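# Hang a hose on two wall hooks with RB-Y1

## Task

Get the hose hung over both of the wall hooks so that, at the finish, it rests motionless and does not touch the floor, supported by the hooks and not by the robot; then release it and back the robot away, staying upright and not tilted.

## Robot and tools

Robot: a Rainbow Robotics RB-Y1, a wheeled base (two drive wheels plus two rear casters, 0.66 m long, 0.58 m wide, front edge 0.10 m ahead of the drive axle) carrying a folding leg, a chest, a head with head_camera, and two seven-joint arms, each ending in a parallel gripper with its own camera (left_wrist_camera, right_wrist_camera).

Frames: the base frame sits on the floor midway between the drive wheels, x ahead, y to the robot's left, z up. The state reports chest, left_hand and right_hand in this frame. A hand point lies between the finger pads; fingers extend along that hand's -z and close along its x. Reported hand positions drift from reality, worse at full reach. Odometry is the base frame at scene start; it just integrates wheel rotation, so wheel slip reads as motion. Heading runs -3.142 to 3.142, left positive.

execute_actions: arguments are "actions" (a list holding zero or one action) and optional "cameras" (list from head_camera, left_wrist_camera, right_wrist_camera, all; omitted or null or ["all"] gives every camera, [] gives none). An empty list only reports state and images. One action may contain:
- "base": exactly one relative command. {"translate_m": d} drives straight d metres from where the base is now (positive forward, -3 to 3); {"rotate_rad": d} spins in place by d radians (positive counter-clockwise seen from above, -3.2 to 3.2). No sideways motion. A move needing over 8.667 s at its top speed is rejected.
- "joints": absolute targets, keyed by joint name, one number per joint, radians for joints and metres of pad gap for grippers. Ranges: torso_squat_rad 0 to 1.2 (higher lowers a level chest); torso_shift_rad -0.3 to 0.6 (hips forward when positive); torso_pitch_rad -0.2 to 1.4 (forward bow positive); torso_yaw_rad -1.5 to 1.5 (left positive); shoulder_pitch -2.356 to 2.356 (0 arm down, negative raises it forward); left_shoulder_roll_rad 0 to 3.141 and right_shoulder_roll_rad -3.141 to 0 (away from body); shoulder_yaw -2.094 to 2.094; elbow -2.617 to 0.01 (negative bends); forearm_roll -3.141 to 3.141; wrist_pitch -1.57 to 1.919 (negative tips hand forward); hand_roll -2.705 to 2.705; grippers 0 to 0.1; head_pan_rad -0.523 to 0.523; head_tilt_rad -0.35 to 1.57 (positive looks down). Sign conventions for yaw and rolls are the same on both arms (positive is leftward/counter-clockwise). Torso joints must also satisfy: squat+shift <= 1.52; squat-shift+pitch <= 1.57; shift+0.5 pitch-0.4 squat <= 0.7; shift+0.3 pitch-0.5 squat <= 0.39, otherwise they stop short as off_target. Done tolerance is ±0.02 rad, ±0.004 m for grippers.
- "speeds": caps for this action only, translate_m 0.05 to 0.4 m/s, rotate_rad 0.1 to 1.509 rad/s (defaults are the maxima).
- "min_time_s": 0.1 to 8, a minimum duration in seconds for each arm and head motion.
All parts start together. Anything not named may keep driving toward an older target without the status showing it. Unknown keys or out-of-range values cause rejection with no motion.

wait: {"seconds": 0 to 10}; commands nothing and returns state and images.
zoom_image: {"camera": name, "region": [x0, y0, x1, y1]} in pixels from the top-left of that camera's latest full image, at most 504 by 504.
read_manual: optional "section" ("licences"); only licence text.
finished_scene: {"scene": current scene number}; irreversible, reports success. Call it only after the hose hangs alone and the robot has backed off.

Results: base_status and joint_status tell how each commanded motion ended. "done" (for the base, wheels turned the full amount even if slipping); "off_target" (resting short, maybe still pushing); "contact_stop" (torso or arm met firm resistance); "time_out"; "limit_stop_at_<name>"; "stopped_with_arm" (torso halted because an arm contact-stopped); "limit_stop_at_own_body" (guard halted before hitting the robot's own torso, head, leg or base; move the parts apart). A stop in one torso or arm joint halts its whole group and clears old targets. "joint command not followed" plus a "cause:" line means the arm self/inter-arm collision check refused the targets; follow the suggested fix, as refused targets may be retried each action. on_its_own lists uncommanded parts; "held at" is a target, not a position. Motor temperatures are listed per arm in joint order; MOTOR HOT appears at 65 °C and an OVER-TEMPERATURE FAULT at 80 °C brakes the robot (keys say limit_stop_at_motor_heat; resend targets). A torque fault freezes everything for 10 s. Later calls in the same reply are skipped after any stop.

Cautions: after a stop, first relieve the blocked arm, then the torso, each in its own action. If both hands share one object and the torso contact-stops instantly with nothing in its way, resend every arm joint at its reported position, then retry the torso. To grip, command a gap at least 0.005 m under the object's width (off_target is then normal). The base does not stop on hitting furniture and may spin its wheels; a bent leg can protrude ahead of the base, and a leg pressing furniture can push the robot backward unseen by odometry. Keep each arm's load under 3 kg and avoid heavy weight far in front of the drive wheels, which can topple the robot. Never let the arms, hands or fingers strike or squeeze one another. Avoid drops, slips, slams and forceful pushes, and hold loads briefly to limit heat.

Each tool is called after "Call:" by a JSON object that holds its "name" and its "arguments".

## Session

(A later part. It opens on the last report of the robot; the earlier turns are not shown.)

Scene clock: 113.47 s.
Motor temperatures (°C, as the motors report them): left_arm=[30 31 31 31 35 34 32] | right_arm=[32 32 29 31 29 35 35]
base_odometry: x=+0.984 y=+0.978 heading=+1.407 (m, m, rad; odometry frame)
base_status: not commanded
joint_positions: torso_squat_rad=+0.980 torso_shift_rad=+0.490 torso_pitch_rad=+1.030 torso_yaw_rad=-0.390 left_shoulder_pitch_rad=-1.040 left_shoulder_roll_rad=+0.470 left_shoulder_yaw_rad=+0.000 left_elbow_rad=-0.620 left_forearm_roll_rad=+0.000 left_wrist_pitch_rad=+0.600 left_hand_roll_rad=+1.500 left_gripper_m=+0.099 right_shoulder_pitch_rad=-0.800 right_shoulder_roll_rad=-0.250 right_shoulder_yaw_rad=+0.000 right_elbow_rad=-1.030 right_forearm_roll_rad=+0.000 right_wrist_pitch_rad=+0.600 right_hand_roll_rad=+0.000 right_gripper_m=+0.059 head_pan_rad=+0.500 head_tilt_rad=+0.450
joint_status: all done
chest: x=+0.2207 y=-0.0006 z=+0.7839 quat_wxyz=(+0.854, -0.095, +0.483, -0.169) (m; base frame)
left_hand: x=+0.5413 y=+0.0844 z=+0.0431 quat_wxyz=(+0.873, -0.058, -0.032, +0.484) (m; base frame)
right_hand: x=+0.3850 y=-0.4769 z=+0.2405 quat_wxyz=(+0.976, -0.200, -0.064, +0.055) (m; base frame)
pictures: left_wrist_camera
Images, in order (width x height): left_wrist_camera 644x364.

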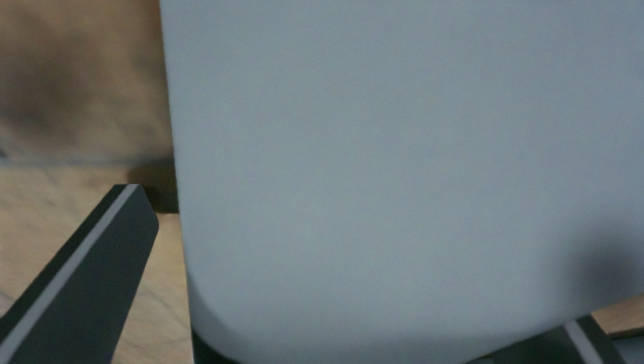

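Call:
{"name": "execute_actions", "arguments": {"actions": [{"joints":{"left_shoulder_pitch_rad":-0.7,"left_elbow_rad":-1.4,"left_wrist_pitch_rad":1.05}}], "cameras": []}}

Call:
{"name": "execute_actions", "arguments": {"actions": [{"joints":{"left_hand_roll_rad":-1.64,"left_shoulder_roll_rad":0.48}}], "cameras": ["left_wrist_camera"]}}

Call:
{"name": "execute_actions", "arguments": {"actions": [{"joints":{"left_shoulder_pitch_rad":-1.045,"left_elbow_rad":-0.6,"left_wrist_pitch_rad":0.59}}], "cameras": ["left_wrist_camera"]}}

Call:
{"name": "execute_actions", "arguments": {"actions": [{"joints":{"left_gripper_m":0.02}}]}}

Scene clock: 117.47 s.
Motor temperatures (°C, as the motors report them): left_arm=[30 31 31 31 35 34 32] | right_arm=[31 32 29 31 29 35 35]
base_odometry: x=+0.984 y=+0.978 heading=+1.407 (m, m, rad; odometry frame)
base_status: not commanded
joint_positions: torso_squat_rad=+0.980 torso_shift_rad=+0.490 torso_pitch_rad=+1.030 torso_yaw_rad=-0.390 left_shoulder_pitch_rad=-0.700 left_shoulder_roll_rad=+0.470 left_shoulder_yaw_rad=+0.000 left_elbow_rad=-1.400 left_forearm_roll_rad=+0.000 left_wrist_pitch_rad=+1.050 left_hand_roll_rad=+1.500 left_gripper_m=+0.099 right_shoulder_pitch_rad=-0.800 right_shoulder_roll_rad=-0.250 right_shoulder_yaw_rad=+0.000 right_elbow_rad=-1.030 right_forearm_roll_rad=+0.000 right_wrist_pitch_rad=+0.600 right_hand_roll_rad=+0.000 right_gripper_m=+0.059 head_pan_rad=+0.500 head_tilt_rad=+0.450
joint_status: all done
chest: x=+0.2207 y=-0.0006 z=+0.7839 quat_wxyz=(+0.854, -0.095, +0.483, -0.169) (m; base frame)
left_hand: x=+0.5200 y=+0.0847 z=+0.1216 quat_wxyz=(+0.883, -0.056, -0.028, +0.466) (m; base frame)
right_hand: x=+0.3850 y=-0.4769 z=+0.2405 quat_wxyz=(+0.976, -0.200, -0.064, +0.055) (m; base frame)
pictures: none
No camera images: the call's "cameras" was empty. Leave "cameras" out to get every camera's image.

Scene clock: 120.13 s.
Motor temperatures (°C, as the motors report them): left_arm=[30 31 31 31 35 34 32] | right_arm=[31 32 29 31 29 35 35]
base_odometry: x=+0.984 y=+0.978 heading=+1.407 (m, m, rad; odometry frame)
base_status: not commanded
joint_positions: torso_squat_rad=+0.980 torso_shift_rad=+0.490 torso_pitch_rad=+1.030 torso_yaw_rad=-0.390 left_shoulder_pitch_rad=-0.700 left_shoulder_roll_rad=+0.480 left_shoulder_yaw_rad=+0.000 left_elbow_rad=-1.400 left_forearm_roll_rad=+0.000 left_wrist_pitch_rad=+1.050 left_hand_roll_rad=-1.640 left_gripper_m=+0.099 right_shoulder_pitch_rad=-0.800 right_shoulder_roll_rad=-0.250 right_shoulder_yaw_rad=+0.000 right_elbow_rad=-1.030 right_forearm_roll_rad=+0.000 right_wrist_pitch_rad=+0.600 right_hand_roll_rad=+0.000 right_gripper_m=+0.059 head_pan_rad=+0.500 head_tilt_rad=+0.450
joint_status: all done
chest: x=+0.2207 y=-0.0006 z=+0.7839 quat_wxyz=(+0.854, -0.095, +0.483, -0.169) (m; base frame)
left_hand: x=+0.5228 y=+0.0895 z=+0.1216 quat_wxyz=(+0.465, +0.032, -0.054, -0.883) (m; base frame)
right_hand: x=+0.3850 y=-0.4769 z=+0.2405 quat_wxyz=(+0.976, -0.200, -0.064, +0.055) (m; base frame)
pictures: left_wrist_camera
Images, in order (width x height): left_wrist_camera 644x364.

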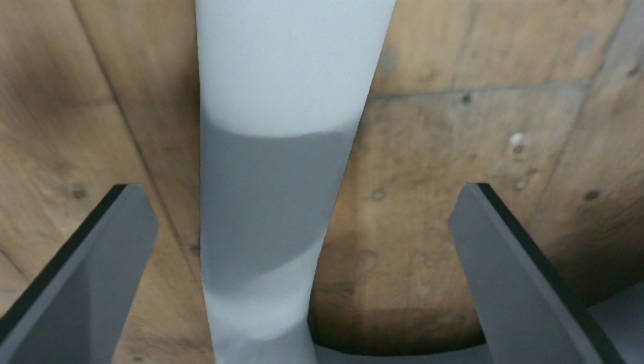

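Scene clock: 121.63 s.
Motor temperatures (°C, as the motors report them): left_arm=[30 31 31 31 35 34 32] | right_arm=[31 32 29 31 29 35 35]
base_odometry: x=+0.984 y=+0.978 heading=+1.407 (m, m, rad; odometry frame)
base_status: not commanded
joint_positions: torso_squat_rad=+0.980 torso_shift_rad=+0.490 torso_pitch_rad=+1.030 torso_yaw_rad=-0.390 left_shoulder_pitch_rad=-1.045 left_shoulder_roll_rad=+0.480 left_shoulder_yaw_rad=+0.000 left_elbow_rad=-0.600 left_forearm_roll_rad=+0.000 left_wrist_pitch_rad=+0.590 left_hand_roll_rad=-1.640 left_gripper_m=+0.099 right_shoulder_pitch_rad=-0.800 right_shoulder_roll_rad=-0.250 right_shoulder_yaw_rad=+0.000 right_elbow_rad=-1.030 right_forearm_roll_rad=+0.000 right_wrist_pitch_rad=+0.600 right_hand_roll_rad=+0.000 right_gripper_m=+0.059 head_pan_rad=+0.500 head_tilt_rad=+0.450
joint_status: all done
chest: x=+0.2206 y=-0.0006 z=+0.7840 quat_wxyz=(+0.854, -0.095, +0.483, -0.168) (m; base frame)
left_hand: x=+0.5423 y=+0.0924 z=+0.0413 quat_wxyz=(+0.485, +0.035, -0.053, -0.872) (m; base frame)
right_hand: x=+0.3850 y=-0.4768 z=+0.2405 quat_wxyz=(+0.976, -0.200, -0.065, +0.055) (m; base frame)
pictures: left_wrist_camera
Images, in order (width x height): left_wrist_camera 644x364.

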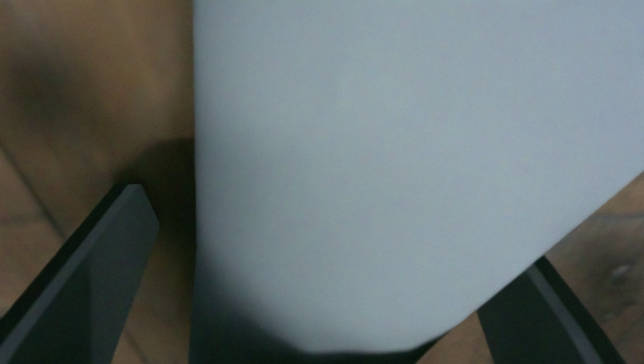

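Scene clock: 122.90 s.
Motor temperatures (°C, as the motors report them): left_arm=[30 31 31 31 35 34 32] | right_arm=[31 32 29 31 29 35 35]
base_odometry: x=+0.984 y=+0.978 heading=+1.407 (m, m, rad; odometry frame)
base_status: not commanded
joint_positions: torso_squat_rad=+0.980 torso_shift_rad=+0.490 torso_pitch_rad=+1.030 torso_yaw_rad=-0.390 left_shoulder_pitch_rad=-1.045 left_shoulder_roll_rad=+0.480 left_shoulder_yaw_rad=+0.000 left_elbow_rad=-0.600 left_forearm_roll_rad=+0.000 left_wrist_pitch_rad=+0.590 left_hand_roll_rad=-1.640 left_gripper_m=+0.062 right_shoulder_pitch_rad=-0.800 right_shoulder_roll_rad=-0.250 right_shoulder_yaw_rad=+0.000 right_elbow_rad=-1.030 right_forearm_roll_rad=+0.000 right_wrist_pitch_rad=+0.600 right_hand_roll_rad=+0.000 right_gripper_m=+0.059 head_pan_rad=+0.500 head_tilt_rad=+0.450
joint_status: left_gripper_m off_target (ended at +0.062, target +0.020)
chest: x=+0.2206 y=-0.0006 z=+0.7840 quat_wxyz=(+0.854, -0.095, +0.483, -0.168) (m; base frame)
left_hand: x=+0.5423 y=+0.0924 z=+0.0413 quat_wxyz=(+0.485, +0.035, -0.053, -0.872) (m; base frame)
right_hand: x=+0.3850 y=-0.4768 z=+0.2405 quat_wxyz=(+0.976, -0.200, -0.065, +0.055) (m; base frame)
pictures: head_camera, left_wrist_camera, right_wrist_camera
Images, in order (width x height): head_camera 896x504, left_wrist_camera 644x364, right_wrist_camera 644x364.

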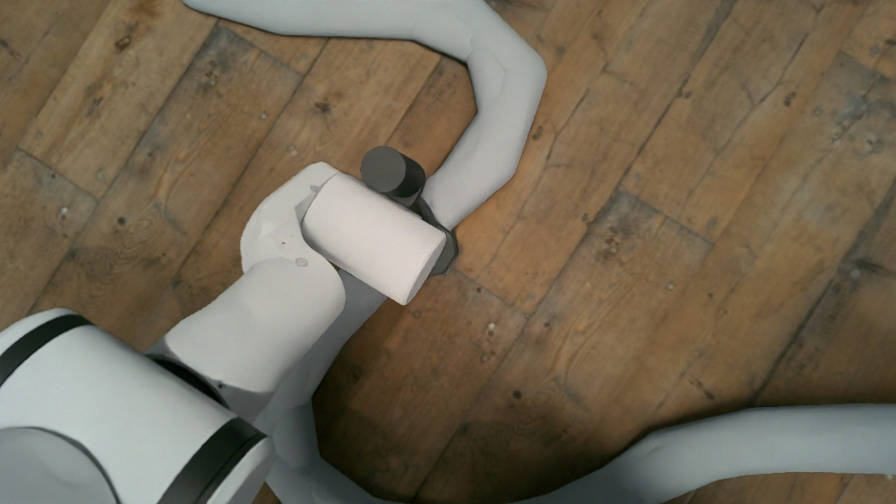

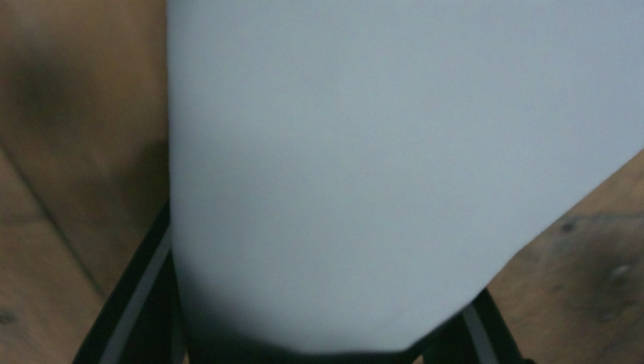

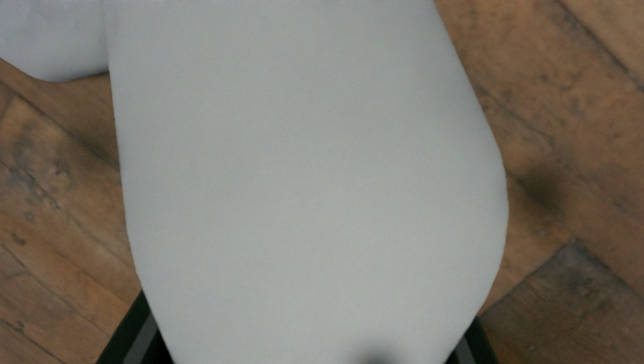

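Stand up into carry pose.

Call:
{"name": "execute_actions", "arguments": {"actions": [{"joints":{"torso_squat_rad":0,"torso_shift_rad":0,"torso_pitch_rad":0,"torso_yaw_rad":0,"head_pan_rad":0,"head_tilt_rad":0.8,"left_shoulder_pitch_rad":-1.2,"left_shoulder_roll_rad":0.5,"left_elbow_rad":-0.7,"left_wrist_pitch_rad":1.4,"left_hand_roll_rad":0,"right_shoulder_pitch_rad":-1.2,"right_shoulder_roll_rad":-0.5,"right_elbow_rad":-0.7,"right_wrist_pitch_rad":1.4},"min_time_s":4}]}}

Scene clock: 129.20 s.
Motor temperatures (°C, as the motors report them): left_arm=[30 31 31 31 35 34 32] | right_arm=[31 32 29 31 29 35 35]
base_odometry: x=+0.984 y=+0.978 heading=+1.407 (m, m, rad; odometry frame)
base_status: not commanded
joint_positions: torso_squat_rad=+0.000 torso_shift_rad=+0.000 torso_pitch_rad=+0.000 torso_yaw_rad=+0.000 left_shoulder_pitch_rad=-1.199 left_shoulder_roll_rad=+0.499 left_shoulder_yaw_rad=+0.000 left_elbow_rad=-0.699 left_forearm_roll_rad=+0.000 left_wrist_pitch_rad=+1.400 left_hand_roll_rad=+0.000 left_gripper_m=+0.060 right_shoulder_pitch_rad=-1.199 right_shoulder_roll_rad=-0.499 right_shoulder_yaw_rad=+0.000 right_elbow_rad=-0.700 right_forearm_roll_rad=+0.000 right_wrist_pitch_rad=+1.400 right_hand_roll_rad=+0.000 right_gripper_m=+0.059 head_pan_rad=+0.000 head_tilt_rad=+0.800
joint_status: all done
chest: x=-0.2279 y=-0.0011 z=+1.2899 quat_wxyz=(+1.000, +0.001, +0.000, +0.000) (m; base frame)
left_hand: x=+0.3961 y=+0.3876 z=+1.1996 quat_wxyz=(+0.944, +0.211, -0.253, +0.017) (m; base frame)
right_hand: x=+0.3961 y=-0.3897 z=+1.1987 quat_wxyz=(+0.944, -0.210, -0.253, -0.018) (m; base frame)
pictures: head_camera, left_wrist_camera, right_wrist_camera
Images, in order (width x height): head_camera 896x504, left_wrist_camera 644x364, right_wrist_camera 644x364.

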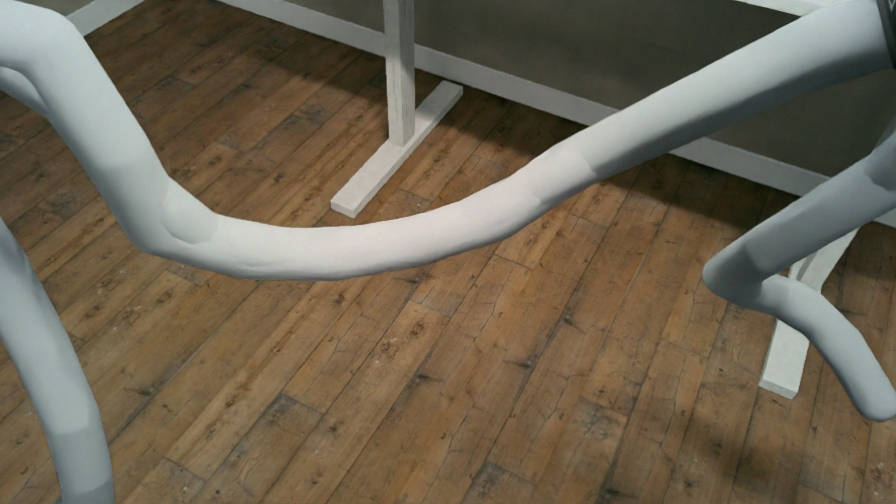

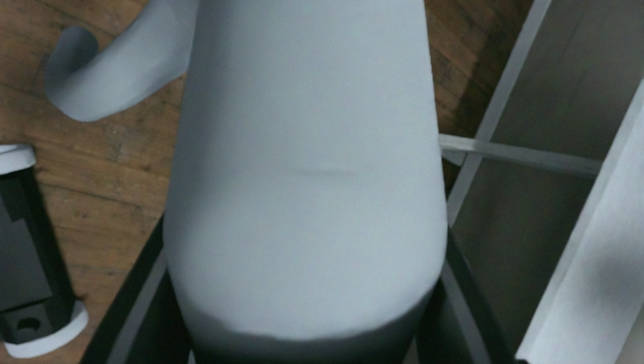

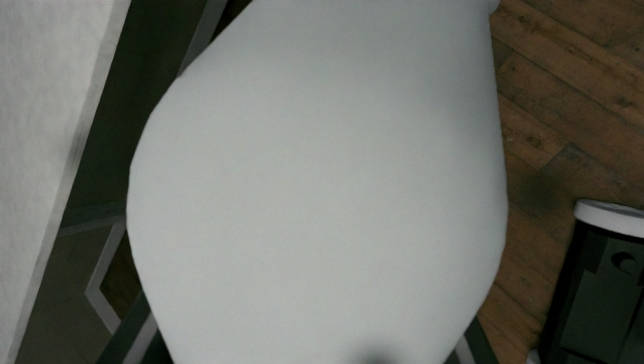

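Call:
{"name": "execute_actions", "arguments": {"actions": [{"base":{"rotate_rad":-2.703},"speeds":{"rotate_rad":0.8}}], "cameras": []}}

Call:
{"name": "execute_actions", "arguments": {"actions": [{"base":{"translate_m":1.49}}], "cameras": []}}

Call:
{"name": "execute_actions", "arguments": {"actions": [{"base":{"rotate_rad":0.634},"joints":{"head_tilt_rad":0.55}}], "cameras": ["head_camera"]}}

Scene clock: 136.13 s.
Motor temperatures (°C, as the motors report them): left_arm=[30 31 31 31 35 34 32] | right_arm=[32 32 29 31 29 35 35]
base_odometry: x=+0.984 y=+0.977 heading=-1.295 (m, m, rad; odometry frame)
base_status: done
joint_positions: torso_squat_rad=+0.000 torso_shift_rad=+0.000 torso_pitch_rad=+0.000 torso_yaw_rad=+0.000 left_shoulder_pitch_rad=-1.199 left_shoulder_roll_rad=+0.500 left_shoulder_yaw_rad=+0.000 left_elbow_rad=-0.699 left_forearm_roll_rad=+0.000 left_wrist_pitch_rad=+1.400 left_hand_roll_rad=+0.000 left_gripper_m=+0.060 right_shoulder_pitch_rad=-1.199 right_shoulder_roll_rad=-0.500 right_shoulder_yaw_rad=+0.000 right_elbow_rad=-0.700 right_forearm_roll_rad=+0.000 right_wrist_pitch_rad=+1.400 right_hand_roll_rad=+0.000 right_gripper_m=+0.059 head_pan_rad=+0.000 head_tilt_rad=+0.800
joint_status: not commanded
chest: x=-0.2279 y=-0.0011 z=+1.2899 quat_wxyz=(+1.000, +0.001, +0.000, +0.000) (m; base frame)
left_hand: x=+0.3961 y=+0.3877 z=+1.1997 quat_wxyz=(+0.944, +0.212, -0.253, +0.017) (m; base frame)
right_hand: x=+0.3961 y=-0.3898 z=+1.1987 quat_wxyz=(+0.944, -0.210, -0.253, -0.018) (m; base frame)
pictures: none
No camera images: the call's "cameras" was empty. Leave "cameras" out to get every camera's image.

Scene clock: 141.23 s.
Motor temperatures (°C, as the motors report them): left_arm=[30 31 31 31 35 34 32] | right_arm=[32 32 29 32 29 35 35]
base_odometry: x=+1.388 y=-0.457 heading=-1.296 (m, m, rad; odometry frame)
base_status: done
joint_positions: torso_squat_rad=+0.000 torso_shift_rad=+0.000 torso_pitch_rad=+0.001 torso_yaw_rad=+0.000 left_shoulder_pitch_rad=-1.199 left_shoulder_roll_rad=+0.500 left_shoulder_yaw_rad=+0.000 left_elbow_rad=-0.699 left_forearm_roll_rad=+0.000 left_wrist_pitch_rad=+1.400 left_hand_roll_rad=+0.000 left_gripper_m=+0.060 right_shoulder_pitch_rad=-1.199 right_shoulder_roll_rad=-0.500 right_shoulder_yaw_rad=+0.000 right_elbow_rad=-0.700 right_forearm_roll_rad=+0.000 right_wrist_pitch_rad=+1.400 right_hand_roll_rad=+0.000 right_gripper_m=+0.059 head_pan_rad=+0.000 head_tilt_rad=+0.800
joint_status: not commanded
chest: x=-0.2277 y=-0.0011 z=+1.2899 quat_wxyz=(+1.000, +0.001, +0.000, +0.000) (m; base frame)
left_hand: x=+0.3963 y=+0.3877 z=+1.1996 quat_wxyz=(+0.944, +0.212, -0.253, +0.017) (m; base frame)
right_hand: x=+0.3963 y=-0.3897 z=+1.1986 quat_wxyz=(+0.944, -0.210, -0.253, -0.018) (m; base frame)
pictures: none
No camera images: the call's "cameras" was empty. Leave "cameras" out to get every camera's image.

Scene clock: 143.83 s.
Motor temperatures (°C, as the motors report them): left_arm=[30 31 31 31 35 34 32] | right_arm=[32 32 29 32 29 35 35]
base_odometry: x=+1.388 y=-0.456 heading=-0.662 (m, m, rad; odometry frame)
base_status: done
joint_positions: torso_squat_rad=+0.000 torso_shift_rad=+0.000 torso_pitch_rad=+0.001 torso_yaw_rad=+0.000 left_shoulder_pitch_rad=-1.199 left_shoulder_roll_rad=+0.500 left_shoulder_yaw_rad=+0.000 left_elbow_rad=-0.699 left_forearm_roll_rad=+0.000 left_wrist_pitch_rad=+1.400 left_hand_roll_rad=+0.000 left_gripper_m=+0.060 right_shoulder_pitch_rad=-1.199 right_shoulder_roll_rad=-0.500 right_shoulder_yaw_rad=+0.000 right_elbow_rad=-0.700 right_forearm_roll_rad=+0.000 right_wrist_pitch_rad=+1.400 right_hand_roll_rad=+0.000 right_gripper_m=+0.059 head_pan_rad=+0.000 head_tilt_rad=+0.550
joint_status: all done
chest: x=-0.2277 y=-0.0011 z=+1.2899 quat_wxyz=(+1.000, +0.001, +0.000, +0.000) (m; base frame)
left_hand: x=+0.3962 y=+0.3877 z=+1.1996 quat_wxyz=(+0.944, +0.212, -0.253, +0.017) (m; base frame)
right_hand: x=+0.3962 y=-0.3897 z=+1.1986 quat_wxyz=(+0.944, -0.210, -0.253, -0.018) (m; base frame)
pictures: head_camera
Images, in order (width x height): head_camera 896x504.

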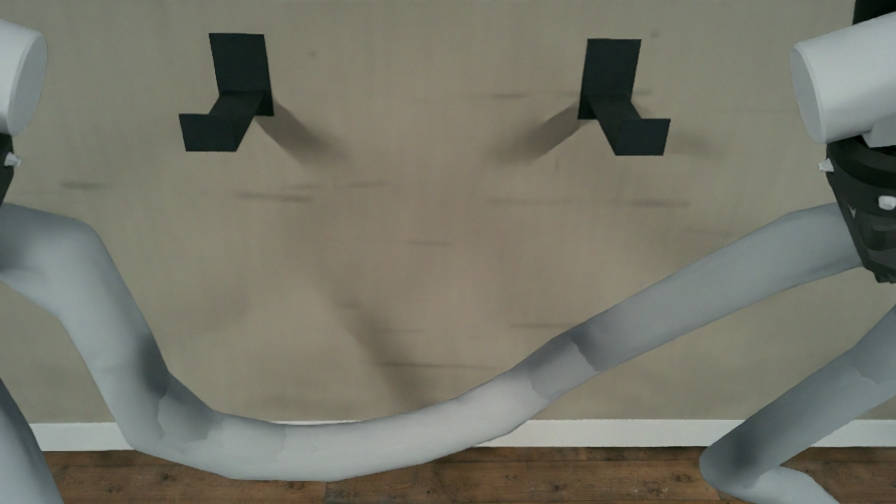

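Call:
{"name": "execute_actions", "arguments": {"actions": [{"base":{"translate_m":0.42},"joints":{"head_tilt_rad":0.65,"left_shoulder_roll_rad":0.52,"right_shoulder_roll_rad":-0.75,"left_shoulder_pitch_rad":-1.35,"right_shoulder_pitch_rad":-1.3,"left_elbow_rad":-0.85,"right_elbow_rad":-0.8,"left_wrist_pitch_rad":1.7,"right_wrist_pitch_rad":1.6},"min_time_s":2}], "cameras": ["head_camera"]}}

Scene clock: 150.00 s.
Motor temperatures (°C, as the motors report them): left_arm=[31 31 31 31 35 34 32] | right_arm=[33 32 29 32 29 35 35]
base_odometry: x=+1.720 y=-0.715 heading=-0.662 (m, m, rad; odometry frame)
base_status: done
joint_positions: torso_squat_rad=+0.000 torso_shift_rad=+0.000 torso_pitch_rad=+0.001 torso_yaw_rad=+0.000 left_shoulder_pitch_rad=-1.349 left_shoulder_roll_rad=+0.519 left_shoulder_yaw_rad=+0.000 left_elbow_rad=-0.849 left_forearm_roll_rad=+0.000 left_wrist_pitch_rad=+1.700 left_hand_roll_rad=+0.000 left_gripper_m=+0.060 right_shoulder_pitch_rad=-1.299 right_shoulder_roll_rad=-0.749 right_shoulder_yaw_rad=+0.000 right_elbow_rad=-0.799 right_forearm_roll_rad=+0.000 right_wrist_pitch_rad=+1.600 right_hand_roll_rad=+0.000 right_gripper_m=+0.059 head_pan_rad=+0.000 head_tilt_rad=+0.650
joint_status: all done
chest: x=-0.2276 y=-0.0011 z=+1.2899 quat_wxyz=(+1.000, +0.001, +0.000, +0.000) (m; base frame)
left_hand: x=+0.3754 y=+0.3537 z=+1.3067 quat_wxyz=(+0.944, +0.206, -0.255, +0.032) (m; base frame)
right_hand: x=+0.3451 y=-0.4993 z=+1.3306 quat_wxyz=(+0.918, -0.262, -0.268, -0.128) (m; base frame)
pictures: head_camera
Images, in order (width x height): head_camera 896x504.

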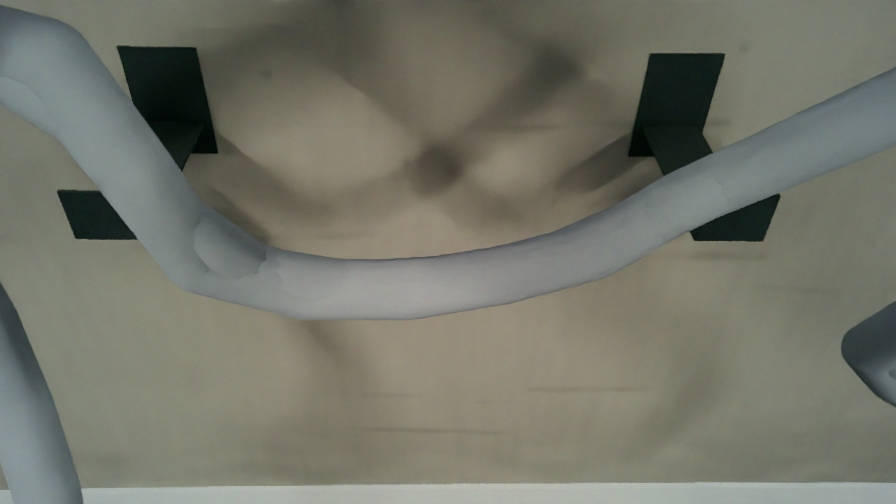

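Call:
{"name": "execute_actions", "arguments": {"actions": [{"base":{"translate_m":0.22},"speeds":{"translate_m":0.08},"joints":{"left_shoulder_roll_rad":0.55,"head_tilt_rad":0.75}}]}}

Scene clock: 153.90 s.
Motor temperatures (°C, as the motors report them): left_arm=[31 31 31 31 35 34 32] | right_arm=[33 32 29 32 29 35 35]
base_odometry: x=+1.893 y=-0.850 heading=-0.662 (m, m, rad; odometry frame)
base_status: done
joint_positions: torso_squat_rad=+0.000 torso_shift_rad=+0.000 torso_pitch_rad=+0.000 torso_yaw_rad=+0.000 left_shoulder_pitch_rad=-1.349 left_shoulder_roll_rad=+0.550 left_shoulder_yaw_rad=+0.000 left_elbow_rad=-0.850 left_forearm_roll_rad=+0.000 left_wrist_pitch_rad=+1.700 left_hand_roll_rad=+0.000 left_gripper_m=+0.060 right_shoulder_pitch_rad=-1.299 right_shoulder_roll_rad=-0.749 right_shoulder_yaw_rad=+0.000 right_elbow_rad=-0.799 right_forearm_roll_rad=+0.000 right_wrist_pitch_rad=+1.600 right_hand_roll_rad=+0.000 right_gripper_m=+0.059 head_pan_rad=+0.000 head_tilt_rad=+0.750
joint_status: all done
chest: x=-0.2277 y=-0.0011 z=+1.2899 quat_wxyz=(+1.000, +0.001, +0.000, +0.000) (m; base frame)
left_hand: x=+0.3719 y=+0.3708 z=+1.3139 quat_wxyz=(+0.942, +0.213, -0.257, +0.045) (m; base frame)
right_hand: x=+0.3450 y=-0.4993 z=+1.3308 quat_wxyz=(+0.918, -0.262, -0.268, -0.128) (m; base frame)
pictures: head_camera, left_wrist_camera, right_wrist_camera
Images, in order (width x height): head_camera 896x504, left_wrist_camera 644x364, right_wrist_camera 644x364.

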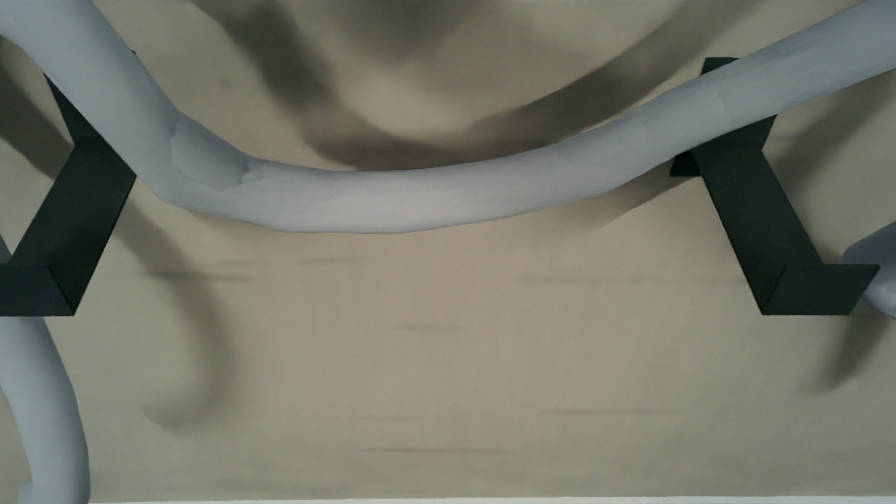

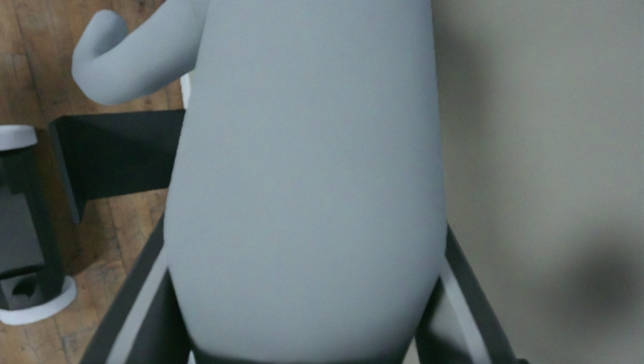

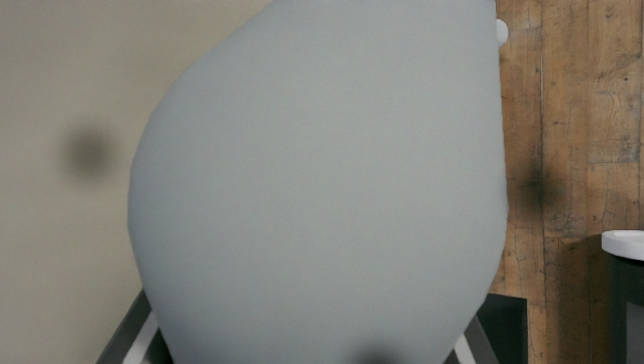

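Call:
{"name": "execute_actions", "arguments": {"actions": [{"base":{"translate_m":-0.02},"joints":{"left_shoulder_roll_rad":0.41,"right_shoulder_roll_rad":-0.41,"left_shoulder_pitch_rad":-1.2,"right_shoulder_pitch_rad":-1.2,"left_elbow_rad":-0.72,"right_elbow_rad":-0.72,"left_wrist_pitch_rad":1.5,"right_wrist_pitch_rad":1.5},"min_time_s":2.5}], "cameras": []}}

Call:
{"name": "execute_actions", "arguments": {"actions": [{"joints":{"torso_squat_rad":0.48}}]}}

Scene clock: 157.83 s.
Motor temperatures (°C, as the motors report them): left_arm=[31 31 31 31 35 34 32] | right_arm=[33 32 29 32 29 35 35]
base_odometry: x=+1.877 y=-0.838 heading=-0.662 (m, m, rad; odometry frame)
base_status: done
joint_positions: torso_squat_rad=+0.000 torso_shift_rad=+0.000 torso_pitch_rad=+0.000 torso_yaw_rad=+0.000 left_shoulder_pitch_rad=-1.199 left_shoulder_roll_rad=+0.410 left_shoulder_yaw_rad=+0.000 left_elbow_rad=-0.720 left_forearm_roll_rad=+0.000 left_wrist_pitch_rad=+1.500 left_hand_roll_rad=+0.000 left_gripper_m=+0.060 right_shoulder_pitch_rad=-1.199 right_shoulder_roll_rad=-0.410 right_shoulder_yaw_rad=+0.000 right_elbow_rad=-0.720 right_forearm_roll_rad=+0.000 right_wrist_pitch_rad=+1.500 right_hand_roll_rad=+0.000 right_gripper_m=+0.059 head_pan_rad=+0.000 head_tilt_rad=+0.750
joint_status: all done
chest: x=-0.2279 y=-0.0011 z=+1.2899 quat_wxyz=(+1.000, +0.001, +0.000, +0.000) (m; base frame)
left_hand: x=+0.3844 y=+0.3327 z=+1.1741 quat_wxyz=(+0.960, +0.187, -0.209, -0.011) (m; base frame)
right_hand: x=+0.3844 y=-0.3346 z=+1.1732 quat_wxyz=(+0.960, -0.186, -0.209, +0.011) (m; base frame)
pictures: none
No camera images: the call's "cameras" was empty. Leave "cameras" out to get every camera's image.

Scene clock: 160.23 s.
Motor temperatures (°C, as the motors report them): left_arm=[31 31 31 31 35 34 32] | right_arm=[33 32 29 32 29 35 35]
base_odometry: x=+1.877 y=-0.838 heading=-0.662 (m, m, rad; odometry frame)
base_status: not commanded
joint_positions: torso_squat_rad=+0.480 torso_shift_rad=+0.000 torso_pitch_rad=+0.000 torso_yaw_rad=+0.000 left_shoulder_pitch_rad=-1.199 left_shoulder_roll_rad=+0.410 left_shoulder_yaw_rad=+0.000 left_elbow_rad=-0.720 left_forearm_roll_rad=+0.000 left_wrist_pitch_rad=+1.500 left_hand_roll_rad=+0.000 left_gripper_m=+0.060 right_shoulder_pitch_rad=-1.199 right_shoulder_roll_rad=-0.410 right_shoulder_yaw_rad=+0.000 right_elbow_rad=-0.720 right_forearm_roll_rad=+0.000 right_wrist_pitch_rad=+1.500 right_hand_roll_rad=+0.000 right_gripper_m=+0.059 head_pan_rad=+0.000 head_tilt_rad=+0.750
joint_status: all done
chest: x=-0.2278 y=-0.0010 z=+1.2108 quat_wxyz=(+1.000, +0.001, +0.000, +0.000) (m; base frame)
left_hand: x=+0.3844 y=+0.3328 z=+1.0949 quat_wxyz=(+0.960, +0.187, -0.209, -0.011) (m; base frame)
right_hand: x=+0.3844 y=-0.3346 z=+1.0940 quat_wxyz=(+0.960, -0.185, -0.209, +0.011) (m; base frame)
pictures: head_camera, left_wrist_camera, right_wrist_camera
Images, in order (width x height): head_camera 896x504, left_wrist_camera 644x364, right_wrist_camera 644x364.

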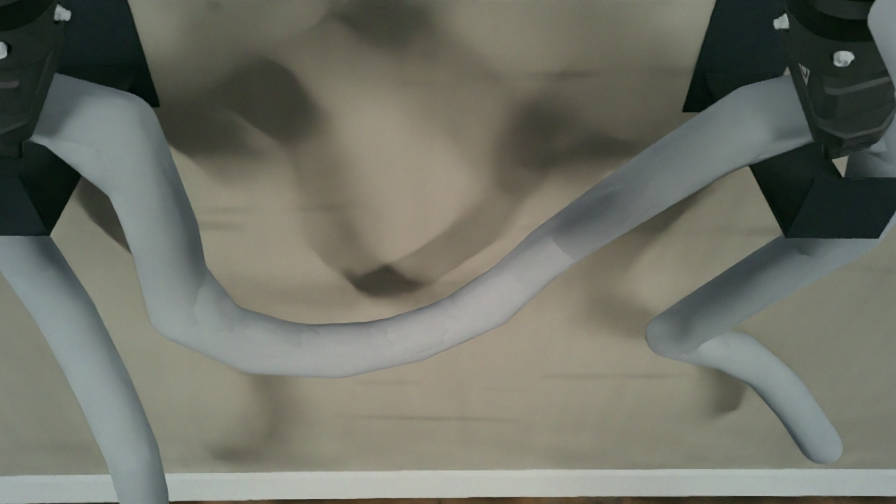

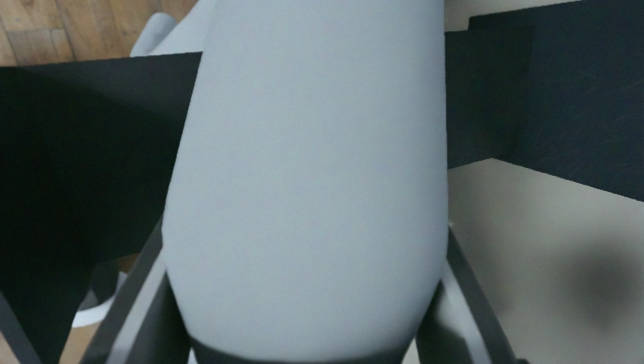

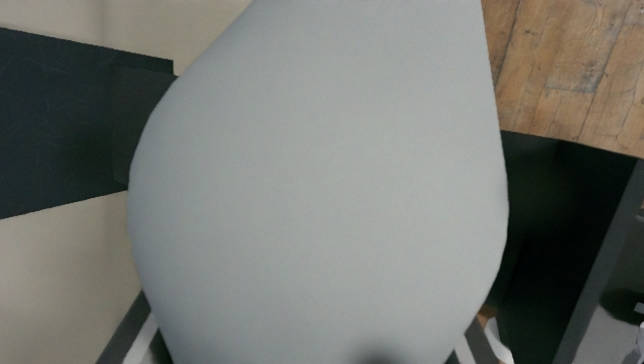

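Call:
{"name": "execute_actions", "arguments": {"actions": [{"joints":{"torso_squat_rad":0.54}}], "cameras": []}}

Call:
{"name": "execute_actions", "arguments": {"actions": [{"joints":{"left_gripper_m":0.1,"right_gripper_m":0.1}}], "cameras": ["head_camera"]}}

Call:
{"name": "execute_actions", "arguments": {"actions": [{"joints":{"torso_squat_rad":0.0}}], "cameras": []}}

Call:
{"name": "execute_actions", "arguments": {"actions": [{"base":{"translate_m":-0.8},"joints":{"head_tilt_rad":0.5}}], "cameras": []}}

Call:
{"name": "wait", "arguments": {"seconds": 4}}

Scene clock: 162.40 s.
Motor temperatures (°C, as the motors report them): left_arm=[31 31 31 31 35 34 32] | right_arm=[33 32 29 32 29 35 35]
base_odometry: x=+1.877 y=-0.838 heading=-0.662 (m, m, rad; odometry frame)
base_status: not commanded
joint_positions: torso_squat_rad=+0.540 torso_shift_rad=+0.000 torso_pitch_rad=+0.000 torso_yaw_rad=+0.000 left_shoulder_pitch_rad=-1.199 left_shoulder_roll_rad=+0.410 left_shoulder_yaw_rad=+0.000 left_elbow_rad=-0.720 left_forearm_roll_rad=+0.000 left_wrist_pitch_rad=+1.500 left_hand_roll_rad=+0.000 left_gripper_m=+0.060 right_shoulder_pitch_rad=-1.199 right_shoulder_roll_rad=-0.410 right_shoulder_yaw_rad=+0.000 right_elbow_rad=-0.720 right_forearm_roll_rad=+0.000 right_wrist_pitch_rad=+1.500 right_hand_roll_rad=+0.000 right_gripper_m=+0.059 head_pan_rad=+0.000 head_tilt_rad=+0.750
joint_status: all done
chest: x=-0.2278 y=-0.0010 z=+1.1903 quat_wxyz=(+1.000, +0.001, +0.000, +0.000) (m; base frame)
left_hand: x=+0.3844 y=+0.3328 z=+1.0743 quat_wxyz=(+0.960, +0.187, -0.209, -0.011) (m; base frame)
right_hand: x=+0.3844 y=-0.3345 z=+1.0735 quat_wxyz=(+0.960, -0.185, -0.209, +0.011) (m; base frame)
pictures: none
No camera images: the call's "cameras" was empty. Leave "cameras" out to get every camera's image.

Scene clock: 163.67 s.
Motor temperatures (°C, as the motors report them): left_arm=[31 31 31 31 35 34 32] | right_arm=[33 32 29 32 29 35 35]
base_odometry: x=+1.877 y=-0.838 heading=-0.662 (m, m, rad; odometry frame)
base_status: not commanded
joint_positions: torso_squat_rad=+0.540 torso_shift_rad=+0.000 torso_pitch_rad=+0.000 torso_yaw_rad=+0.000 left_shoulder_pitch_rad=-1.202 left_shoulder_roll_rad=+0.410 left_shoulder_yaw_rad=+0.000 left_elbow_rad=-0.721 left_forearm_roll_rad=+0.000 left_wrist_pitch_rad=+1.498 left_hand_roll_rad=+0.000 left_gripper_m=+0.098 right_shoulder_pitch_rad=-1.202 right_shoulder_roll_rad=-0.410 right_shoulder_yaw_rad=+0.000 right_elbow_rad=-0.721 right_forearm_roll_rad=+0.000 right_wrist_pitch_rad=+1.500 right_hand_roll_rad=+0.000 right_gripper_m=+0.099 head_pan_rad=+0.000 head_tilt_rad=+0.750
joint_status: all done
chest: x=-0.2278 y=-0.0010 z=+1.1903 quat_wxyz=(+1.000, +0.001, +0.000, +0.000) (m; base frame)
left_hand: x=+0.3858 y=+0.3321 z=+1.0771 quat_wxyz=(+0.959, +0.187, -0.212, -0.012) (m; base frame)
right_hand: x=+0.3852 y=-0.3343 z=+1.0755 quat_wxyz=(+0.960, -0.186, -0.211, +0.011) (m; base frame)
pictures: head_camera
Images, in order (width x height): head_camera 896x504.

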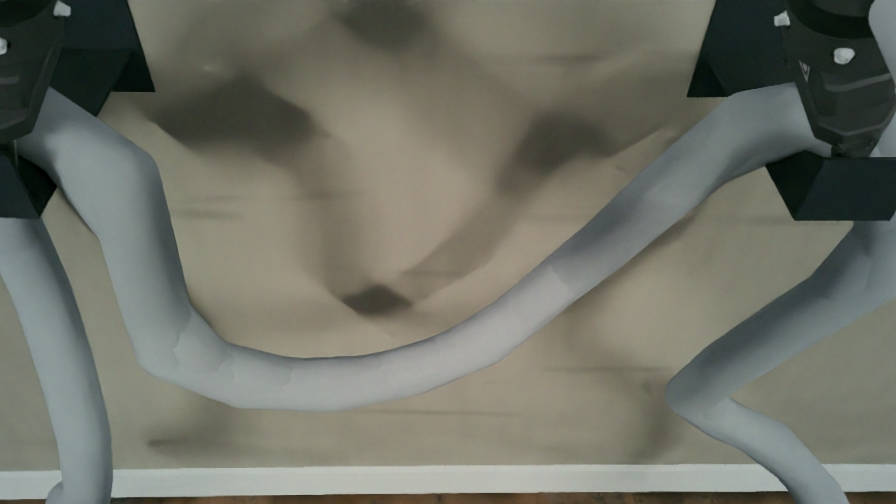

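Scene clock: 166.27 s.
Motor temperatures (°C, as the motors report them): left_arm=[31 31 31 31 35 34 32] | right_arm=[33 32 29 32 29 35 35]
base_odometry: x=+1.877 y=-0.838 heading=-0.662 (m, m, rad; odometry frame)
base_status: not commanded
joint_positions: torso_squat_rad=+0.000 torso_shift_rad=+0.000 torso_pitch_rad=+0.000 torso_yaw_rad=+0.000 left_shoulder_pitch_rad=-1.201 left_shoulder_roll_rad=+0.410 left_shoulder_yaw_rad=+0.000 left_elbow_rad=-0.720 left_forearm_roll_rad=+0.000 left_wrist_pitch_rad=+1.500 left_hand_roll_rad=+0.000 left_gripper_m=+0.099 right_shoulder_pitch_rad=-1.200 right_shoulder_roll_rad=-0.410 right_shoulder_yaw_rad=+0.000 right_elbow_rad=-0.720 right_forearm_roll_rad=+0.000 right_wrist_pitch_rad=+1.500 right_hand_roll_rad=+0.000 right_gripper_m=+0.100 head_pan_rad=+0.000 head_tilt_rad=+0.750
joint_status: all done
chest: x=-0.2280 y=-0.0011 z=+1.2899 quat_wxyz=(+1.000, +0.001, +0.000, +0.000) (m; base frame)
left_hand: x=+0.3847 y=+0.3326 z=+1.1752 quat_wxyz=(+0.960, +0.187, -0.210, -0.011) (m; base frame)
right_hand: x=+0.3846 y=-0.3346 z=+1.1742 quat_wxyz=(+0.960, -0.186, -0.210, +0.011) (m; base frame)
pictures: none
No camera images: the call's "cameras" was empty. Leave "cameras" out to get every camera's image.

Scene clock: 169.87 s.
Motor temperatures (°C, as the motors report them): left_arm=[31 31 31 31 35 34 32] | right_arm=[33 32 29 32 29 35 35]
base_odometry: x=+1.246 y=-0.346 heading=-0.661 (m, m, rad; odometry frame)
base_status: done
joint_positions: torso_squat_rad=+0.000 torso_shift_rad=+0.000 torso_pitch_rad=+0.000 torso_yaw_rad=+0.000 left_shoulder_pitch_rad=-1.200 left_shoulder_roll_rad=+0.410 left_shoulder_yaw_rad=+0.000 left_elbow_rad=-0.720 left_forearm_roll_rad=+0.000 left_wrist_pitch_rad=+1.500 left_hand_roll_rad=+0.000 left_gripper_m=+0.099 right_shoulder_pitch_rad=-1.200 right_shoulder_roll_rad=-0.410 right_shoulder_yaw_rad=+0.000 right_elbow_rad=-0.720 right_forearm_roll_rad=+0.000 right_wrist_pitch_rad=+1.500 right_hand_roll_rad=+0.000 right_gripper_m=+0.100 head_pan_rad=+0.000 head_tilt_rad=+0.500
joint_status: all done
chest: x=-0.2282 y=-0.0011 z=+1.2899 quat_wxyz=(+1.000, +0.001, +0.000, +0.000) (m; base frame)
left_hand: x=+0.3845 y=+0.3327 z=+1.1752 quat_wxyz=(+0.960, +0.187, -0.210, -0.011) (m; base frame)
right_hand: x=+0.3845 y=-0.3346 z=+1.1743 quat_wxyz=(+0.960, -0.186, -0.210, +0.011) (m; base frame)
pictures: none
No camera images: the call's "cameras" was empty. Leave "cameras" out to get every camera's image.

Scene clock: 173.87 s.
Motor temperatures (°C, as the motors report them): left_arm=[31 31 31 31 35 34 32] | right_arm=[33 32 29 32 29 35 35]
base_odometry: x=+1.246 y=-0.346 heading=-0.661 (m, m, rad; odometry frame)
base_status: done
joint_positions: torso_squat_rad=+0.000 torso_shift_rad=+0.000 torso_pitch_rad=+0.000 torso_yaw_rad=+0.000 left_shoulder_pitch_rad=-1.200 left_shoulder_roll_rad=+0.410 left_shoulder_yaw_rad=+0.000 left_elbow_rad=-0.720 left_forearm_roll_rad=+0.000 left_wrist_pitch_rad=+1.500 left_hand_roll_rad=+0.000 left_gripper_m=+0.099 right_shoulder_pitch_rad=-1.200 right_shoulder_roll_rad=-0.410 right_shoulder_yaw_rad=+0.000 right_elbow_rad=-0.720 right_forearm_roll_rad=+0.000 right_wrist_pitch_rad=+1.500 right_hand_roll_rad=+0.000 right_gripper_m=+0.100 head_pan_rad=+0.000 head_tilt_rad=+0.500
joint_status: all done
chest: x=-0.2282 y=-0.0011 z=+1.2899 quat_wxyz=(+1.000, +0.001, +0.000, +0.000) (m; base frame)
left_hand: x=+0.3845 y=+0.3327 z=+1.1752 quat_wxyz=(+0.960, +0.187, -0.210, -0.011) (m; base frame)
right_hand: x=+0.3845 y=-0.3346 z=+1.1743 quat_wxyz=(+0.960, -0.186, -0.210, +0.011) (m; base frame)
wait: 4.00 s; at rest by 0.27 s
pictures: head_camera, left_wrist_camera, right_wrist_camera
Images, in order (width x height): head_camera 896x504, left_wrist_camera 644x364, right_wrist_camera 644x364.

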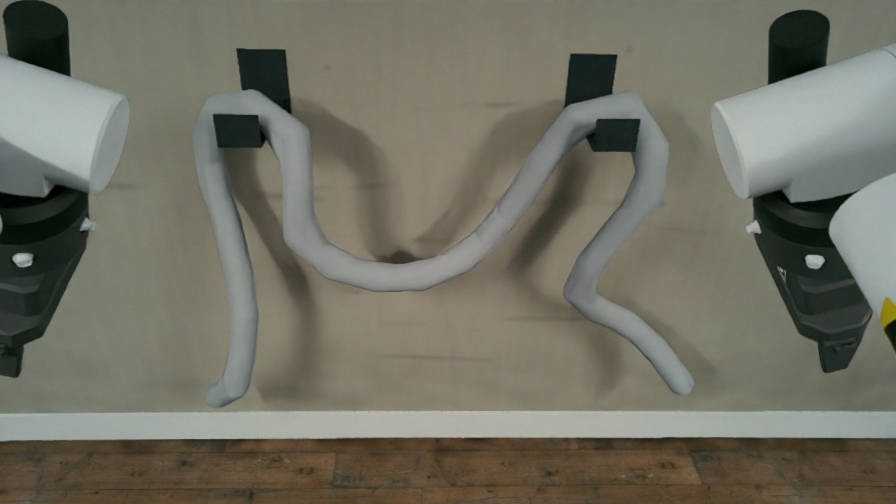

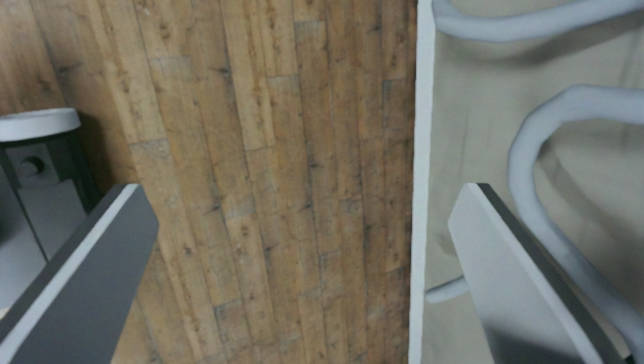

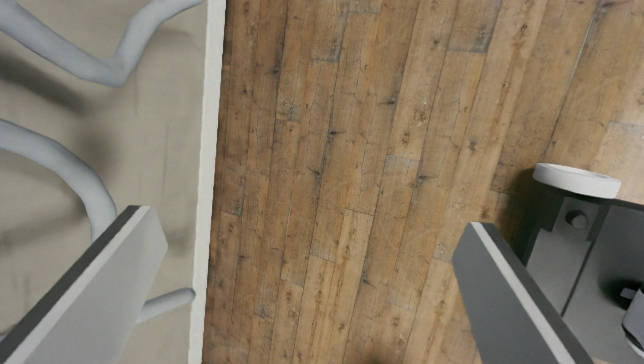

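Check it's still.

Call:
{"name": "wait", "arguments": {"seconds": 8}}

Scene clock: 183.00 s.
Motor temperatures (°C, as the motors report them): left_arm=[31 31 31 31 35 34 32] | right_arm=[33 32 29 32 29 35 35]
base_odometry: x=+1.246 y=-0.346 heading=-0.661 (m, m, rad; odometry frame)
base_status: done
joint_positions: torso_squat_rad=+0.000 torso_shift_rad=+0.000 torso_pitch_rad=+0.000 torso_yaw_rad=+0.000 left_shoulder_pitch_rad=-1.200 left_shoulder_roll_rad=+0.410 left_shoulder_yaw_rad=+0.000 left_elbow_rad=-0.720 left_forearm_roll_rad=+0.000 left_wrist_pitch_rad=+1.500 left_hand_roll_rad=+0.000 left_gripper_m=+0.099 right_shoulder_pitch_rad=-1.200 right_shoulder_roll_rad=-0.410 right_shoulder_yaw_rad=+0.000 right_elbow_rad=-0.720 right_forearm_roll_rad=+0.000 right_wrist_pitch_rad=+1.500 right_hand_roll_rad=+0.000 right_gripper_m=+0.100 head_pan_rad=+0.000 head_tilt_rad=+0.500
joint_status: all done
chest: x=-0.2282 y=-0.0011 z=+1.2899 quat_wxyz=(+1.000, +0.001, +0.000, +0.000) (m; base frame)
left_hand: x=+0.3845 y=+0.3327 z=+1.1752 quat_wxyz=(+0.960, +0.187, -0.210, -0.011) (m; base frame)
right_hand: x=+0.3845 y=-0.3346 z=+1.1743 quat_wxyz=(+0.960, -0.186, -0.210, +0.011) (m; base frame)
wait: 8.00 s; at rest from the start
pictures: head_camera, left_wrist_camera, right_wrist_camera
Images, in order (width x height): head_camera 896x504, left_wrist_camera 644x364, right_wrist_camera 644x364.

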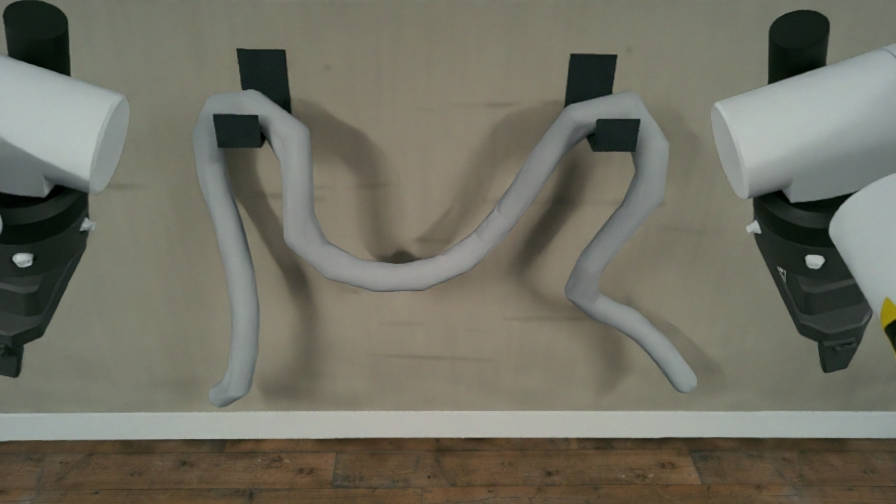

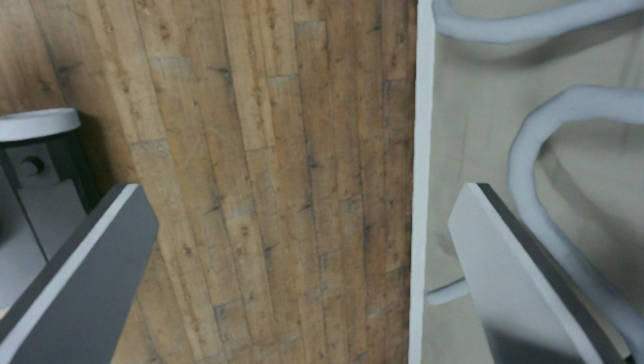

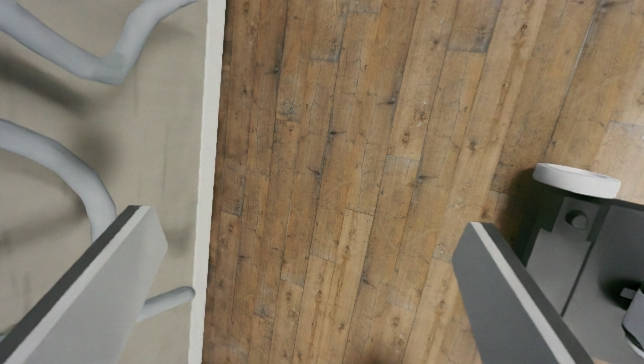

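Call:
{"name": "finished_scene", "arguments": {"scene": 2}}

The scene is finished: the task was done.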